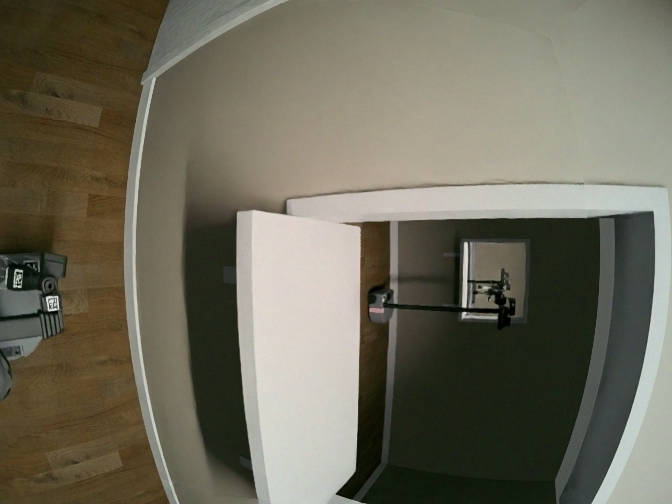

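execute_actions --actions '[{"r2":{"base":{"rotate_rad":1.56},"joints":{"arm_m":0}},"r3":{"base":{"translate_m":-0.35},"joints":{"lift_m":0.9,"wrist_pitch_rad":-0.4}}}]' --cameras '[]'

execute_actions --actions '[{"r2":{"base":{"translate_m":1.0}},"r3":{"joints":{"lift_m":1.08,"wrist_yaw_rad":0,"gripper_m":0.17}}}]' --cameras '[]'

execute_actions --actions '[{"r2":{"base":{"translate_m":0.86}},"r3":{"joints":{"wrist_pitch_rad":-1.5,"wrist_roll_rad":1.57}}}]' --cameras '[]'

execute_actions --actions '[{"r2":{"base":{"rotate_rad":1.56}}}]' --cameras '["r2_nav_camera"]'

Scene clock: 174.77 s.
r1.base_odometry: x=-0.399 y=+1.733 heading=+2.319 (m, m, rad; r1's odometry frame)
r1.turned_by_wheels: +0.000 (rad since the last result)
r1.turned_by_imu: +0.001 (rad since the last result)
r1.base_tilt: forward=+0.4 right=-0.5 (deg)
r1.lidar_m: 2.35 2.47 1.42 1.87 1.94 2.45 2.34 0.93 0.67 0.64 0.66 0.90
r1.head_depth_mm: 3186 - - - - - - / 3201 - - - - - - / 3165 - - - - - - / 2934 3551 3773 3098 740 615 - / 937 3425 3687 1252 738 617 - / 3204 3448 3734 3045 734 633 888 / 3197 3450 3731 959 730 632 900
r1.base_status: not commanded
r1.joint_positions: lift_m=+1.097 arm_m=+0.001 wrist_yaw_rad=+0.000 wrist_pitch_rad=-1.498 wrist_roll_rad=+1.574 gripper_m=+0.170 head_pan_rad=-1.563 head_tilt_rad=-0.408
r1.joint_status: not commanded
r1.motor_effort: left_wheel=-1(1) right_wheel=+2(2) lift_m=+34(35) arm_m=-4(4) wrist_yaw_rad=-1(1) wrist_pitch_rad=-1(1) wrist_roll_rad=-2(2) gripper_m=-1(1) head_pan_rad=-4(4) head_tilt_rad=+3(3) (%)
r1.hand_pose: x=-0.0215 y=-0.1406 z=+0.9783 quat_wxyz=(-0.001, -0.001, -0.732, -0.681) (m; r1's base frame)
r1.wrist_depth_mm: 578 793 - - - - - / 584 815 - - - - - / 588 809 - - - - - / 587 840 - - - - - / 582 883 - - - - - / - 931 - - - - - / 623 848 - - - - -
r2.base_odometry: x=+0.814 y=+0.666 heading=-2.644 (m, m, rad; r2's odometry frame)
r2.turned_by_wheels: +1.560 (rad since the last result)
r2.turned_by_imu: +1.586 (rad since the last result)
r2.base_tilt: forward=+0.8 right=+0.1 (deg)
r2.lidar_m: 2.37 2.49 2.50 1.74 0.69 0.52 0.50 0.53 0.74 2.26 2.46 2.45
r2.head_depth_mm: - - - - - - 1190 / - - - - - - - / - - - - - - - / 1986 2187 2452 2238 1794 - - / 1986 2188 2476 2260 1773 - - / 1977 2186 2460 2246 1765 1442 1230 / 1974 2181 2451 2250 1762 1448 1224
r2.base_status: done
r2.joint_positions: lift_m=+1.090 arm_m=+0.000 wrist_yaw_rad=+0.001 wrist_pitch_rad=-1.496 wrist_roll_rad=+1.617 gripper_m=+0.024 head_pan_rad=-1.563 head_tilt_rad=-0.593
r2.joint_status: all done
r2.on_its_own: gripper_m is held at +0.023, not at your -0.030, by its stall guard, which is not easing now
r2.motor_effort: left_wheel=-1(7) right_wheel=+1(6) lift_m=+35(35) arm_m=-3(4) wrist_yaw_rad=+0(0) wrist_pitch_rad=-2(2) wrist_roll_rad=+1(1) gripper_m=-21(22) head_pan_rad=-3(3) head_tilt_rad=-4(4) (%)
r2.hand_pose: x=-0.0215 y=-0.1400 z=+0.9710 quat_wxyz=(-0.016, -0.015, -0.733, -0.680) (m; r2's base frame)
r2.wrist_depth_mm: - - - - - - - / - - - 139 137 - - / - - - 143 140 - - / - - - 147 145 - - / - - - 150 149 - - / - - 158 156 153 - - / - - - 162 - - -
r3.base_odometry: x=+1.820 y=+0.550 heading=+2.870 (m, m, rad; r3's odometry frame)
r3.turned_by_wheels: +0.000 (rad since the last result)
r3.turned_by_imu: +0.002 (rad since the last result)
r3.base_tilt: forward=-0.5 right=-0.7 (deg)
r3.lidar_m: 2.31 2.42 1.46 1.98 2.07 2.53 1.99 0.77 0.58 0.56 0.59 0.82
r3.head_depth_mm: 3011 3326 3529 845 636 540 - / 2999 3319 3573 851 640 561 - / 3050 3323 3545 859 649 566 - / - 3435 3505 865 652 569 - / - 3374 3531 874 657 555 - / 3055 3331 3567 883 661 558 901 / 3031 3277 3632 894 665 561 902
r3.base_status: done
r3.joint_positions: lift_m=+0.900 arm_m=-0.003 wrist_yaw_rad=+2.927 wrist_pitch_rad=-0.421 wrist_roll_rad=+0.019 gripper_m=+0.037 head_pan_rad=-1.563 head_tilt_rad=-0.494
r3.joint_status: all done
r3.motor_effort: left_wheel=+2(12) right_wheel=-3(9) lift_m=+23(23) arm_m=-1(1) wrist_yaw_rad=+1(0) wrist_pitch_rad=+6(7) wrist_roll_rad=+0(0) gripper_m=+0(1) head_pan_rad=-2(2) head_tilt_rad=-2(4) (%)
r3.hand_pose: x=+0.0264 y=+0.0765 z=+0.9117 quat_wxyz=(+0.222, +0.709, +0.071, +0.665) (m; r3's base frame)
r3.wrist_depth_mm: - - - - - - - / - - - - - - - / - - - - - - - / - - - - - - - / - - - - - - - / - - - - - - - / - - - - - - -
pictures: none
No camera images: the call's "cameras" was empty. Leave "cameras" out to get every camera's image.

Scene clock: 186.33 s.
r1.base_odometry: x=-0.399 y=+1.733 heading=+2.319 (m, m, rad; r1's odometry frame)
r1.turned_by_wheels: +0.000 (rad since the last result)
r1.turned_by_imu: +0.001 (rad since the last result)
r1.base_tilt: forward=+0.3 right=-0.5 (deg)
r1.lidar_m: 2.35 2.47 1.42 1.87 1.94 2.46 2.34 0.93 0.67 0.64 0.66 0.90
r1.head_depth_mm: 3174 - - - - - - / 3202 - - - - - - / 3189 - - - - - - / 3004 - 3746 3083 740 614 - / 3186 3451 3696 2368 739 618 - / 3189 3444 3689 3047 734 634 889 / 3193 3460 3696 954 730 632 907
r1.base_status: not commanded
r1.joint_positions: lift_m=+1.097 arm_m=+0.001 wrist_yaw_rad=+0.000 wrist_pitch_rad=-1.498 wrist_roll_rad=+1.574 gripper_m=+0.170 head_pan_rad=-1.563 head_tilt_rad=-0.408
r1.joint_status: not commanded
r1.motor_effort: left_wheel=-1(2) right_wheel=+2(2) lift_m=+35(34) arm_m=-4(3) wrist_yaw_rad=+0(1) wrist_pitch_rad=-1(1) wrist_roll_rad=-2(2) gripper_m=+0(0) head_pan_rad=-3(4) head_tilt_rad=+3(2) (%)
r1.hand_pose: x=-0.0215 y=-0.1406 z=+0.9783 quat_wxyz=(-0.001, -0.001, -0.732, -0.681) (m; r1's base frame)
r1.wrist_depth_mm: 578 788 - - - - - / 588 842 - - - - - / 598 833 - - - - - / 591 849 - - - - - / 580 891 - - - - - / - 925 - - - - - / 614 849 - - - - -
r2.base_odometry: x=-0.064 y=+0.188 heading=-2.644 (m, m, rad; r2's odometry frame)
r2.turned_by_wheels: +0.000 (rad since the last result)
r2.turned_by_imu: +0.000 (rad since the last result)
r2.base_tilt: forward=+0.8 right=+0.2 (deg)
r2.lidar_m: 1.37 1.43 2.01 2.40 2.07 1.55 1.51 1.58 2.20 2.37 1.85 1.41
r2.head_depth_mm: - - - - - - 1194 / - - - - - - - / - - - - - - - / 2024 2223 2467 2257 1789 - - / 2001 2217 2469 2236 1748 - - / 1993 2225 2511 2254 1749 1446 1231 / 2013 2224 2486 2257 1752 1437 1230
r2.base_status: done
r2.joint_positions: lift_m=+1.090 arm_m=+0.000 wrist_yaw_rad=+0.001 wrist_pitch_rad=-1.496 wrist_roll_rad=+1.617 gripper_m=+0.024 head_pan_rad=-1.563 head_tilt_rad=-0.593
r2.joint_status: not commanded
r2.on_its_own: gripper_m is held at +0.023, not at your -0.030, by its stall guard, which is not easing now
r2.motor_effort: left_wheel=-3(3) right_wheel=+1(4) lift_m=+35(35) arm_m=-3(3) wrist_yaw_rad=-1(0) wrist_pitch_rad=-2(2) wrist_roll_rad=+1(1) gripper_m=-22(21) head_pan_rad=-3(3) head_tilt_rad=-4(4) (%)
r2.hand_pose: x=-0.0215 y=-0.1400 z=+0.9710 quat_wxyz=(-0.016, -0.015, -0.733, -0.680) (m; r2's base frame)
r2.wrist_depth_mm: - - - - - - - / - - - 139 137 - - / - - - 142 140 - - / - - - 147 147 - - / - - - 150 149 - - / - - 158 156 154 - - / - - - 160 - - -
r3.base_odometry: x=+1.820 y=+0.550 heading=+2.870 (m, m, rad; r3's odometry frame)
r3.turned_by_wheels: +0.000 (rad since the last result)
r3.turned_by_imu: +0.001 (rad since the last result)
r3.base_tilt: forward=-0.5 right=-0.7 (deg)
r3.lidar_m: 2.31 2.42 1.46 1.97 2.06 2.54 2.00 0.77 0.58 0.56 0.59 0.82
r3.head_depth_mm: 3007 - - - - - 940 / 3001 - - - - - - / 1836 - - - - - 918 / 3669 3431 - 849 607 569 897 / - 3442 3506 2788 632 556 899 / 3033 3330 3534 2787 660 561 897 / 3015 3295 3572 897 665 562 901
r3.base_status: not commanded
r3.joint_positions: lift_m=+1.080 arm_m=-0.003 wrist_yaw_rad=+0.002 wrist_pitch_rad=-0.420 wrist_roll_rad=+0.019 gripper_m=+0.170 head_pan_rad=-1.563 head_tilt_rad=-0.494
r3.joint_status: all done
r3.motor_effort: left_wheel=+2(2) right_wheel=-2(3) lift_m=+22(23) arm_m=+0(0) wrist_yaw_rad=-2(4) wrist_pitch_rad=+6(6) wrist_roll_rad=+0(0) gripper_m=-1(97) head_pan_rad=-2(2) head_tilt_rad=-4(3) (%)
r3.hand_pose: x=-0.0210 y=-0.3665 z=+1.0918 quat_wxyz=(+0.685, +0.147, -0.698, -0.149) (m; r3's base frame)
r3.wrist_depth_mm: - - - - - - - / - - - - - - 425 / - - - - - - 414 / 552 562 576 582 597 599 409 / 482 481 482 492 492 502 417 / - 406 413 417 424 419 445 / 349 356 358 365 366 370 373
pictures: none
No camera images: the call's "cameras" was empty. Leave "cameras" out to get every camera's image.

Scene clock: 196.50 s.
r1.base_odometry: x=-0.399 y=+1.733 heading=+2.319 (m, m, rad; r1's odometry frame)
r1.turned_by_wheels: +0.000 (rad since the last result)
r1.turned_by_imu: +0.001 (rad since the last result)
r1.base_tilt: forward=+0.4 right=-0.5 (deg)
r1.lidar_m: 2.35 2.47 1.42 1.87 1.94 2.45 2.34 0.92 0.67 0.64 0.66 0.90
r1.head_depth_mm: 3170 - - - - - - / 3192 - - - - - - / 3194 - - - - - - / 3158 - 3746 3087 741 614 - / 3165 3412 3711 3058 740 615 - / 3219 3457 3713 3038 735 635 885 / 3208 3433 3679 957 731 633 904
r1.base_status: not commanded
r1.joint_positions: lift_m=+1.097 arm_m=+0.001 wrist_yaw_rad=+0.000 wrist_pitch_rad=-1.498 wrist_roll_rad=+1.574 gripper_m=+0.170 head_pan_rad=-1.563 head_tilt_rad=-0.408
r1.joint_status: not commanded
r1.motor_effort: left_wheel=-2(1) right_wheel=+2(2) lift_m=+34(34) arm_m=-4(4) wrist_yaw_rad=+0(0) wrist_pitch_rad=-1(1) wrist_roll_rad=-2(2) gripper_m=+0(0) head_pan_rad=-4(4) head_tilt_rad=+3(3) (%)
r1.hand_pose: x=-0.0215 y=-0.1406 z=+0.9783 quat_wxyz=(-0.001, -0.001, -0.732, -0.681) (m; r1's base frame)
r1.wrist_depth_mm: 574 802 - - - - - / 583 812 - - - - - / 581 831 - - - - - / 582 833 - - - - - / 586 906 - - - - - / - 923 - - - - - / 622 870 - - - - -
r2.base_odometry: x=-0.820 y=-0.222 heading=-2.644 (m, m, rad; r2's odometry frame)
r2.turned_by_wheels: +0.000 (rad since the last result)
r2.turned_by_imu: +0.000 (rad since the last result)
r2.base_tilt: forward=+0.7 right=+0.0 (deg)
r2.lidar_m: 0.50 0.52 0.73 2.23 2.48 2.44 2.38 2.49 2.48 1.68 0.69 0.51
r2.head_depth_mm: - - - - - - 1201 / - - - - - - - / - - - - - - - / 2027 2240 2498 2255 1782 - - / 2035 2264 2495 2251 1751 - - / 1994 2157 2143 2074 1760 1453 1225 / 1463 1449 1437 1430 1483 1380 1229
r2.base_status: done
r2.joint_positions: lift_m=+1.090 arm_m=+0.000 wrist_yaw_rad=+0.001 wrist_pitch_rad=-1.496 wrist_roll_rad=+1.617 gripper_m=+0.024 head_pan_rad=-1.563 head_tilt_rad=-0.593
r2.joint_status: not commanded
r2.on_its_own: gripper_m is held at +0.023, not at your -0.030, by its stall guard, which is not easing now
r2.motor_effort: left_wheel=-2(2) right_wheel=+1(4) lift_m=+34(34) arm_m=-3(3) wrist_yaw_rad=+0(1) wrist_pitch_rad=-2(2) wrist_roll_rad=+1(1) gripper_m=-21(21) head_pan_rad=-3(3) head_tilt_rad=-5(4) (%)
r2.hand_pose: x=-0.0215 y=-0.1400 z=+0.9710 quat_wxyz=(-0.016, -0.015, -0.733, -0.680) (m; r2's base frame)
r2.wrist_depth_mm: - - - - - - - / - - - 139 137 - - / - - - 143 141 - - / - - - 146 146 - - / - - - 151 149 - - / - - 158 156 153 - - / 945 925 884 160 857 960 945
r3.base_odometry: x=+1.820 y=+0.550 heading=+2.870 (m, m, rad; r3's odometry frame)
r3.turned_by_wheels: +0.000 (rad since the last result)
r3.turned_by_imu: +0.001 (rad since the last result)
r3.base_tilt: forward=-0.5 right=-0.8 (deg)
r3.lidar_m: 2.31 2.41 1.46 1.97 2.07 2.54 1.99 0.77 0.58 0.56 0.59 0.82
r3.head_depth_mm: 3030 - - - - - - / 1026 - - - - - - / 997 - - - - - - / 3665 3377 3446 868 650 547 - / - 3379 3538 877 658 553 900 / 3027 3312 3585 890 662 558 901 / 3066 3266 3513 897 667 562 901
r3.base_status: not commanded
r3.joint_positions: lift_m=+1.080 arm_m=-0.003 wrist_yaw_rad=+0.002 wrist_pitch_rad=-1.491 wrist_roll_rad=+1.564 gripper_m=+0.170 head_pan_rad=-1.563 head_tilt_rad=-0.494
r3.joint_status: all done
r3.motor_effort: left_wheel=+2(1) right_wheel=-2(2) lift_m=+23(23) arm_m=+0(0) wrist_yaw_rad=-1(3) wrist_pitch_rad=-3(6) wrist_roll_rad=+4(5) gripper_m=-1(1) head_pan_rad=-2(3) head_tilt_rad=-4(4) (%)
r3.hand_pose: x=-0.0215 y=-0.1384 z=+0.9610 quat_wxyz=(+0.003, +0.003, -0.734, -0.679) (m; r3's base frame)
r3.wrist_depth_mm: 500 684 - - - - 982 / 515 708 - - - - - / 524 732 - - - - - / 527 744 - - - - - / 519 836 - - - - - / - 869 - - - - - / 564 825 - - - - -
pictures: none
No camera images: the call's "cameras" was empty. Leave "cameras" out to get every camera's image.

Scene clock: 199.97 s.
r1.base_odometry: x=-0.399 y=+1.733 heading=+2.319 (m, m, rad; r1's odometry frame)
r1.turned_by_wheels: +0.000 (rad since the last result)
r1.turned_by_imu: +0.000 (rad since the last result)
r1.base_tilt: forward=+0.4 right=-0.5 (deg)
r1.lidar_m: 2.36 2.47 1.42 1.87 1.94 2.45 2.34 0.92 0.67 0.64 0.66 0.90
r1.head_depth_mm: 3163 - - - - - - / 3192 - - - - - - / 3191 - - - - - - / 2971 3571 3700 3059 742 613 - / 3201 3552 3725 3073 739 617 - / 3220 3440 3766 3007 735 634 887 / 3198 3476 3661 959 731 632 904
r1.base_status: not commanded
r1.joint_positions: lift_m=+1.097 arm_m=+0.001 wrist_yaw_rad=+0.000 wrist_pitch_rad=-1.498 wrist_roll_rad=+1.574 gripper_m=+0.170 head_pan_rad=-1.563 head_tilt_rad=-0.408
r1.joint_status: not commanded
r1.motor_effort: left_wheel=-2(1) right_wheel=+2(2) lift_m=+34(34) arm_m=-4(4) wrist_yaw_rad=+0(0) wrist_pitch_rad=-2(1) wrist_roll_rad=-2(2) gripper_m=-1(0) head_pan_rad=-4(4) head_tilt_rad=+3(2) (%)
r1.hand_pose: x=-0.0215 y=-0.1406 z=+0.9783 quat_wxyz=(-0.001, -0.001, -0.732, -0.681) (m; r1's base frame)
r1.wrist_depth_mm: 580 803 - - - - - / 579 804 - - - - - / 584 828 - - - - - / 592 843 - - - - - / 586 898 - - - - - / - 943 - - - - - / 619 866 - - - - -
r2.base_odometry: x=-0.820 y=-0.222 heading=-1.084 (m, m, rad; r2's odometry frame)
r2.turned_by_wheels: +1.560 (rad since the last result)
r2.turned_by_imu: +1.584 (rad since the last result)
r2.base_tilt: forward=+0.9 right=+0.0 (deg)
r2.lidar_m: 2.21 2.48 2.44 2.37 2.50 2.47 1.68 0.69 0.52 0.50 0.52 0.74
r2.head_depth_mm: - - - - - - 911 / - - - - - - - / - - - - - - - / 2919 2889 2952 751 595 - - / 2919 2881 3064 751 588 - - / 2927 2893 2952 755 587 522 887 / 2926 3190 3130 698 589 523 934
r2.base_status: done
r2.joint_positions: lift_m=+1.090 arm_m=+0.000 wrist_yaw_rad=+0.001 wrist_pitch_rad=-1.496 wrist_roll_rad=+1.617 gripper_m=+0.024 head_pan_rad=-1.563 head_tilt_rad=-0.593
r2.joint_status: not commanded
r2.on_its_own: gripper_m is held at +0.023, not at your -0.030, by its stall guard, which is not easing now
r2.motor_effort: left_wheel=-2(7) right_wheel=+1(3) lift_m=+34(34) arm_m=-3(3) wrist_yaw_rad=-1(0) wrist_pitch_rad=-2(2) wrist_roll_rad=+2(1) gripper_m=-21(22) head_pan_rad=-3(3) head_tilt_rad=-5(4) (%)
r2.hand_pose: x=-0.0215 y=-0.1400 z=+0.9710 quat_wxyz=(-0.016, -0.015, -0.733, -0.680) (m; r2's base frame)
r2.wrist_depth_mm: 270 580 - - - - - / 275 577 774 139 137 - - / 282 587 845 143 141 - - / 286 587 856 147 146 - - / 301 597 467 151 149 - - / 309 329 157 156 154 - - / 314 656 893 160 - - -
r3.base_odometry: x=+1.820 y=+0.550 heading=+2.870 (m, m, rad; r3's odometry frame)
r3.turned_by_wheels: +0.000 (rad since the last result)
r3.turned_by_imu: +0.000 (rad since the last result)
r3.base_tilt: forward=-0.5 right=-0.6 (deg)
r3.lidar_m: 2.31 2.42 1.46 1.97 2.06 2.54 1.99 0.77 0.58 0.56 0.59 0.82
r3.head_depth_mm: 3049 - - - - - - / 3058 - - - - - - / 968 - - - - - - / 1028 3369 3551 868 654 544 - / 2938 3405 3586 877 656 554 900 / 3046 3330 3584 887 661 559 899 / 3039 3299 3561 897 667 562 902
r3.base_status: not commanded
r3.joint_positions: lift_m=+1.080 arm_m=-0.003 wrist_yaw_rad=+0.002 wrist_pitch_rad=-1.491 wrist_roll_rad=+1.564 gripper_m=+0.170 head_pan_rad=-1.563 head_tilt_rad=-0.494
r3.joint_status: not commanded
r3.motor_effort: left_wheel=+2(1) right_wheel=-2(2) lift_m=+24(22) arm_m=+0(0) wrist_yaw_rad=-2(2) wrist_pitch_rad=-2(2) wrist_roll_rad=+4(4) gripper_m=+0(0) head_pan_rad=-2(3) head_tilt_rad=-4(4) (%)
r3.hand_pose: x=-0.0215 y=-0.1384 z=+0.9610 quat_wxyz=(+0.003, +0.003, -0.734, -0.679) (m; r3's base frame)
r3.wrist_depth_mm: 501 682 - - - - - / 513 707 - - - - - / 519 725 - - - - - / 540 739 - - - - - / 529 869 - - - - - / - 874 - - - - - / 560 820 - - - - -
pictures: r2_nav_camera (sideways: a quarter turn counterclockwise sets it upright)
camera_calibration (this result's frames):
r2_nav_camera: T_world_to_cam=[[-0.0317588, -0.513919, 0.857251, -1.06729], [-0.99949, 0.0192497, -0.0254883, 0.0905558], [-0.00340291, -0.857623, -0.514268, 0.630403], [0, 0, 0, 1]] pos_world=[0.0587587, -0.00959787, 1.24144]
Images, in order (width x height): r2_nav_camera 672x504.

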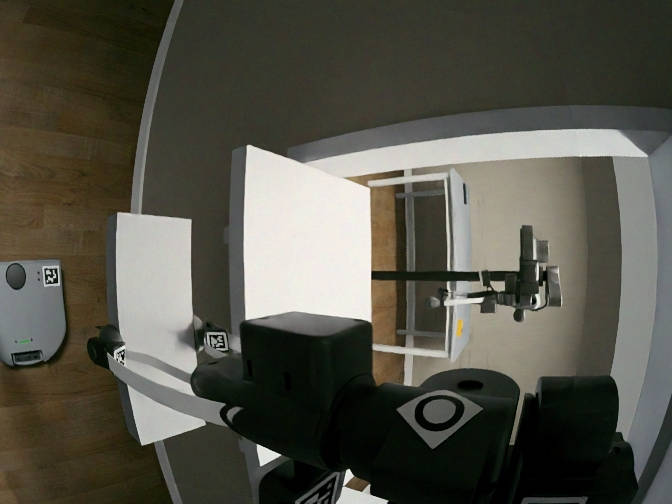

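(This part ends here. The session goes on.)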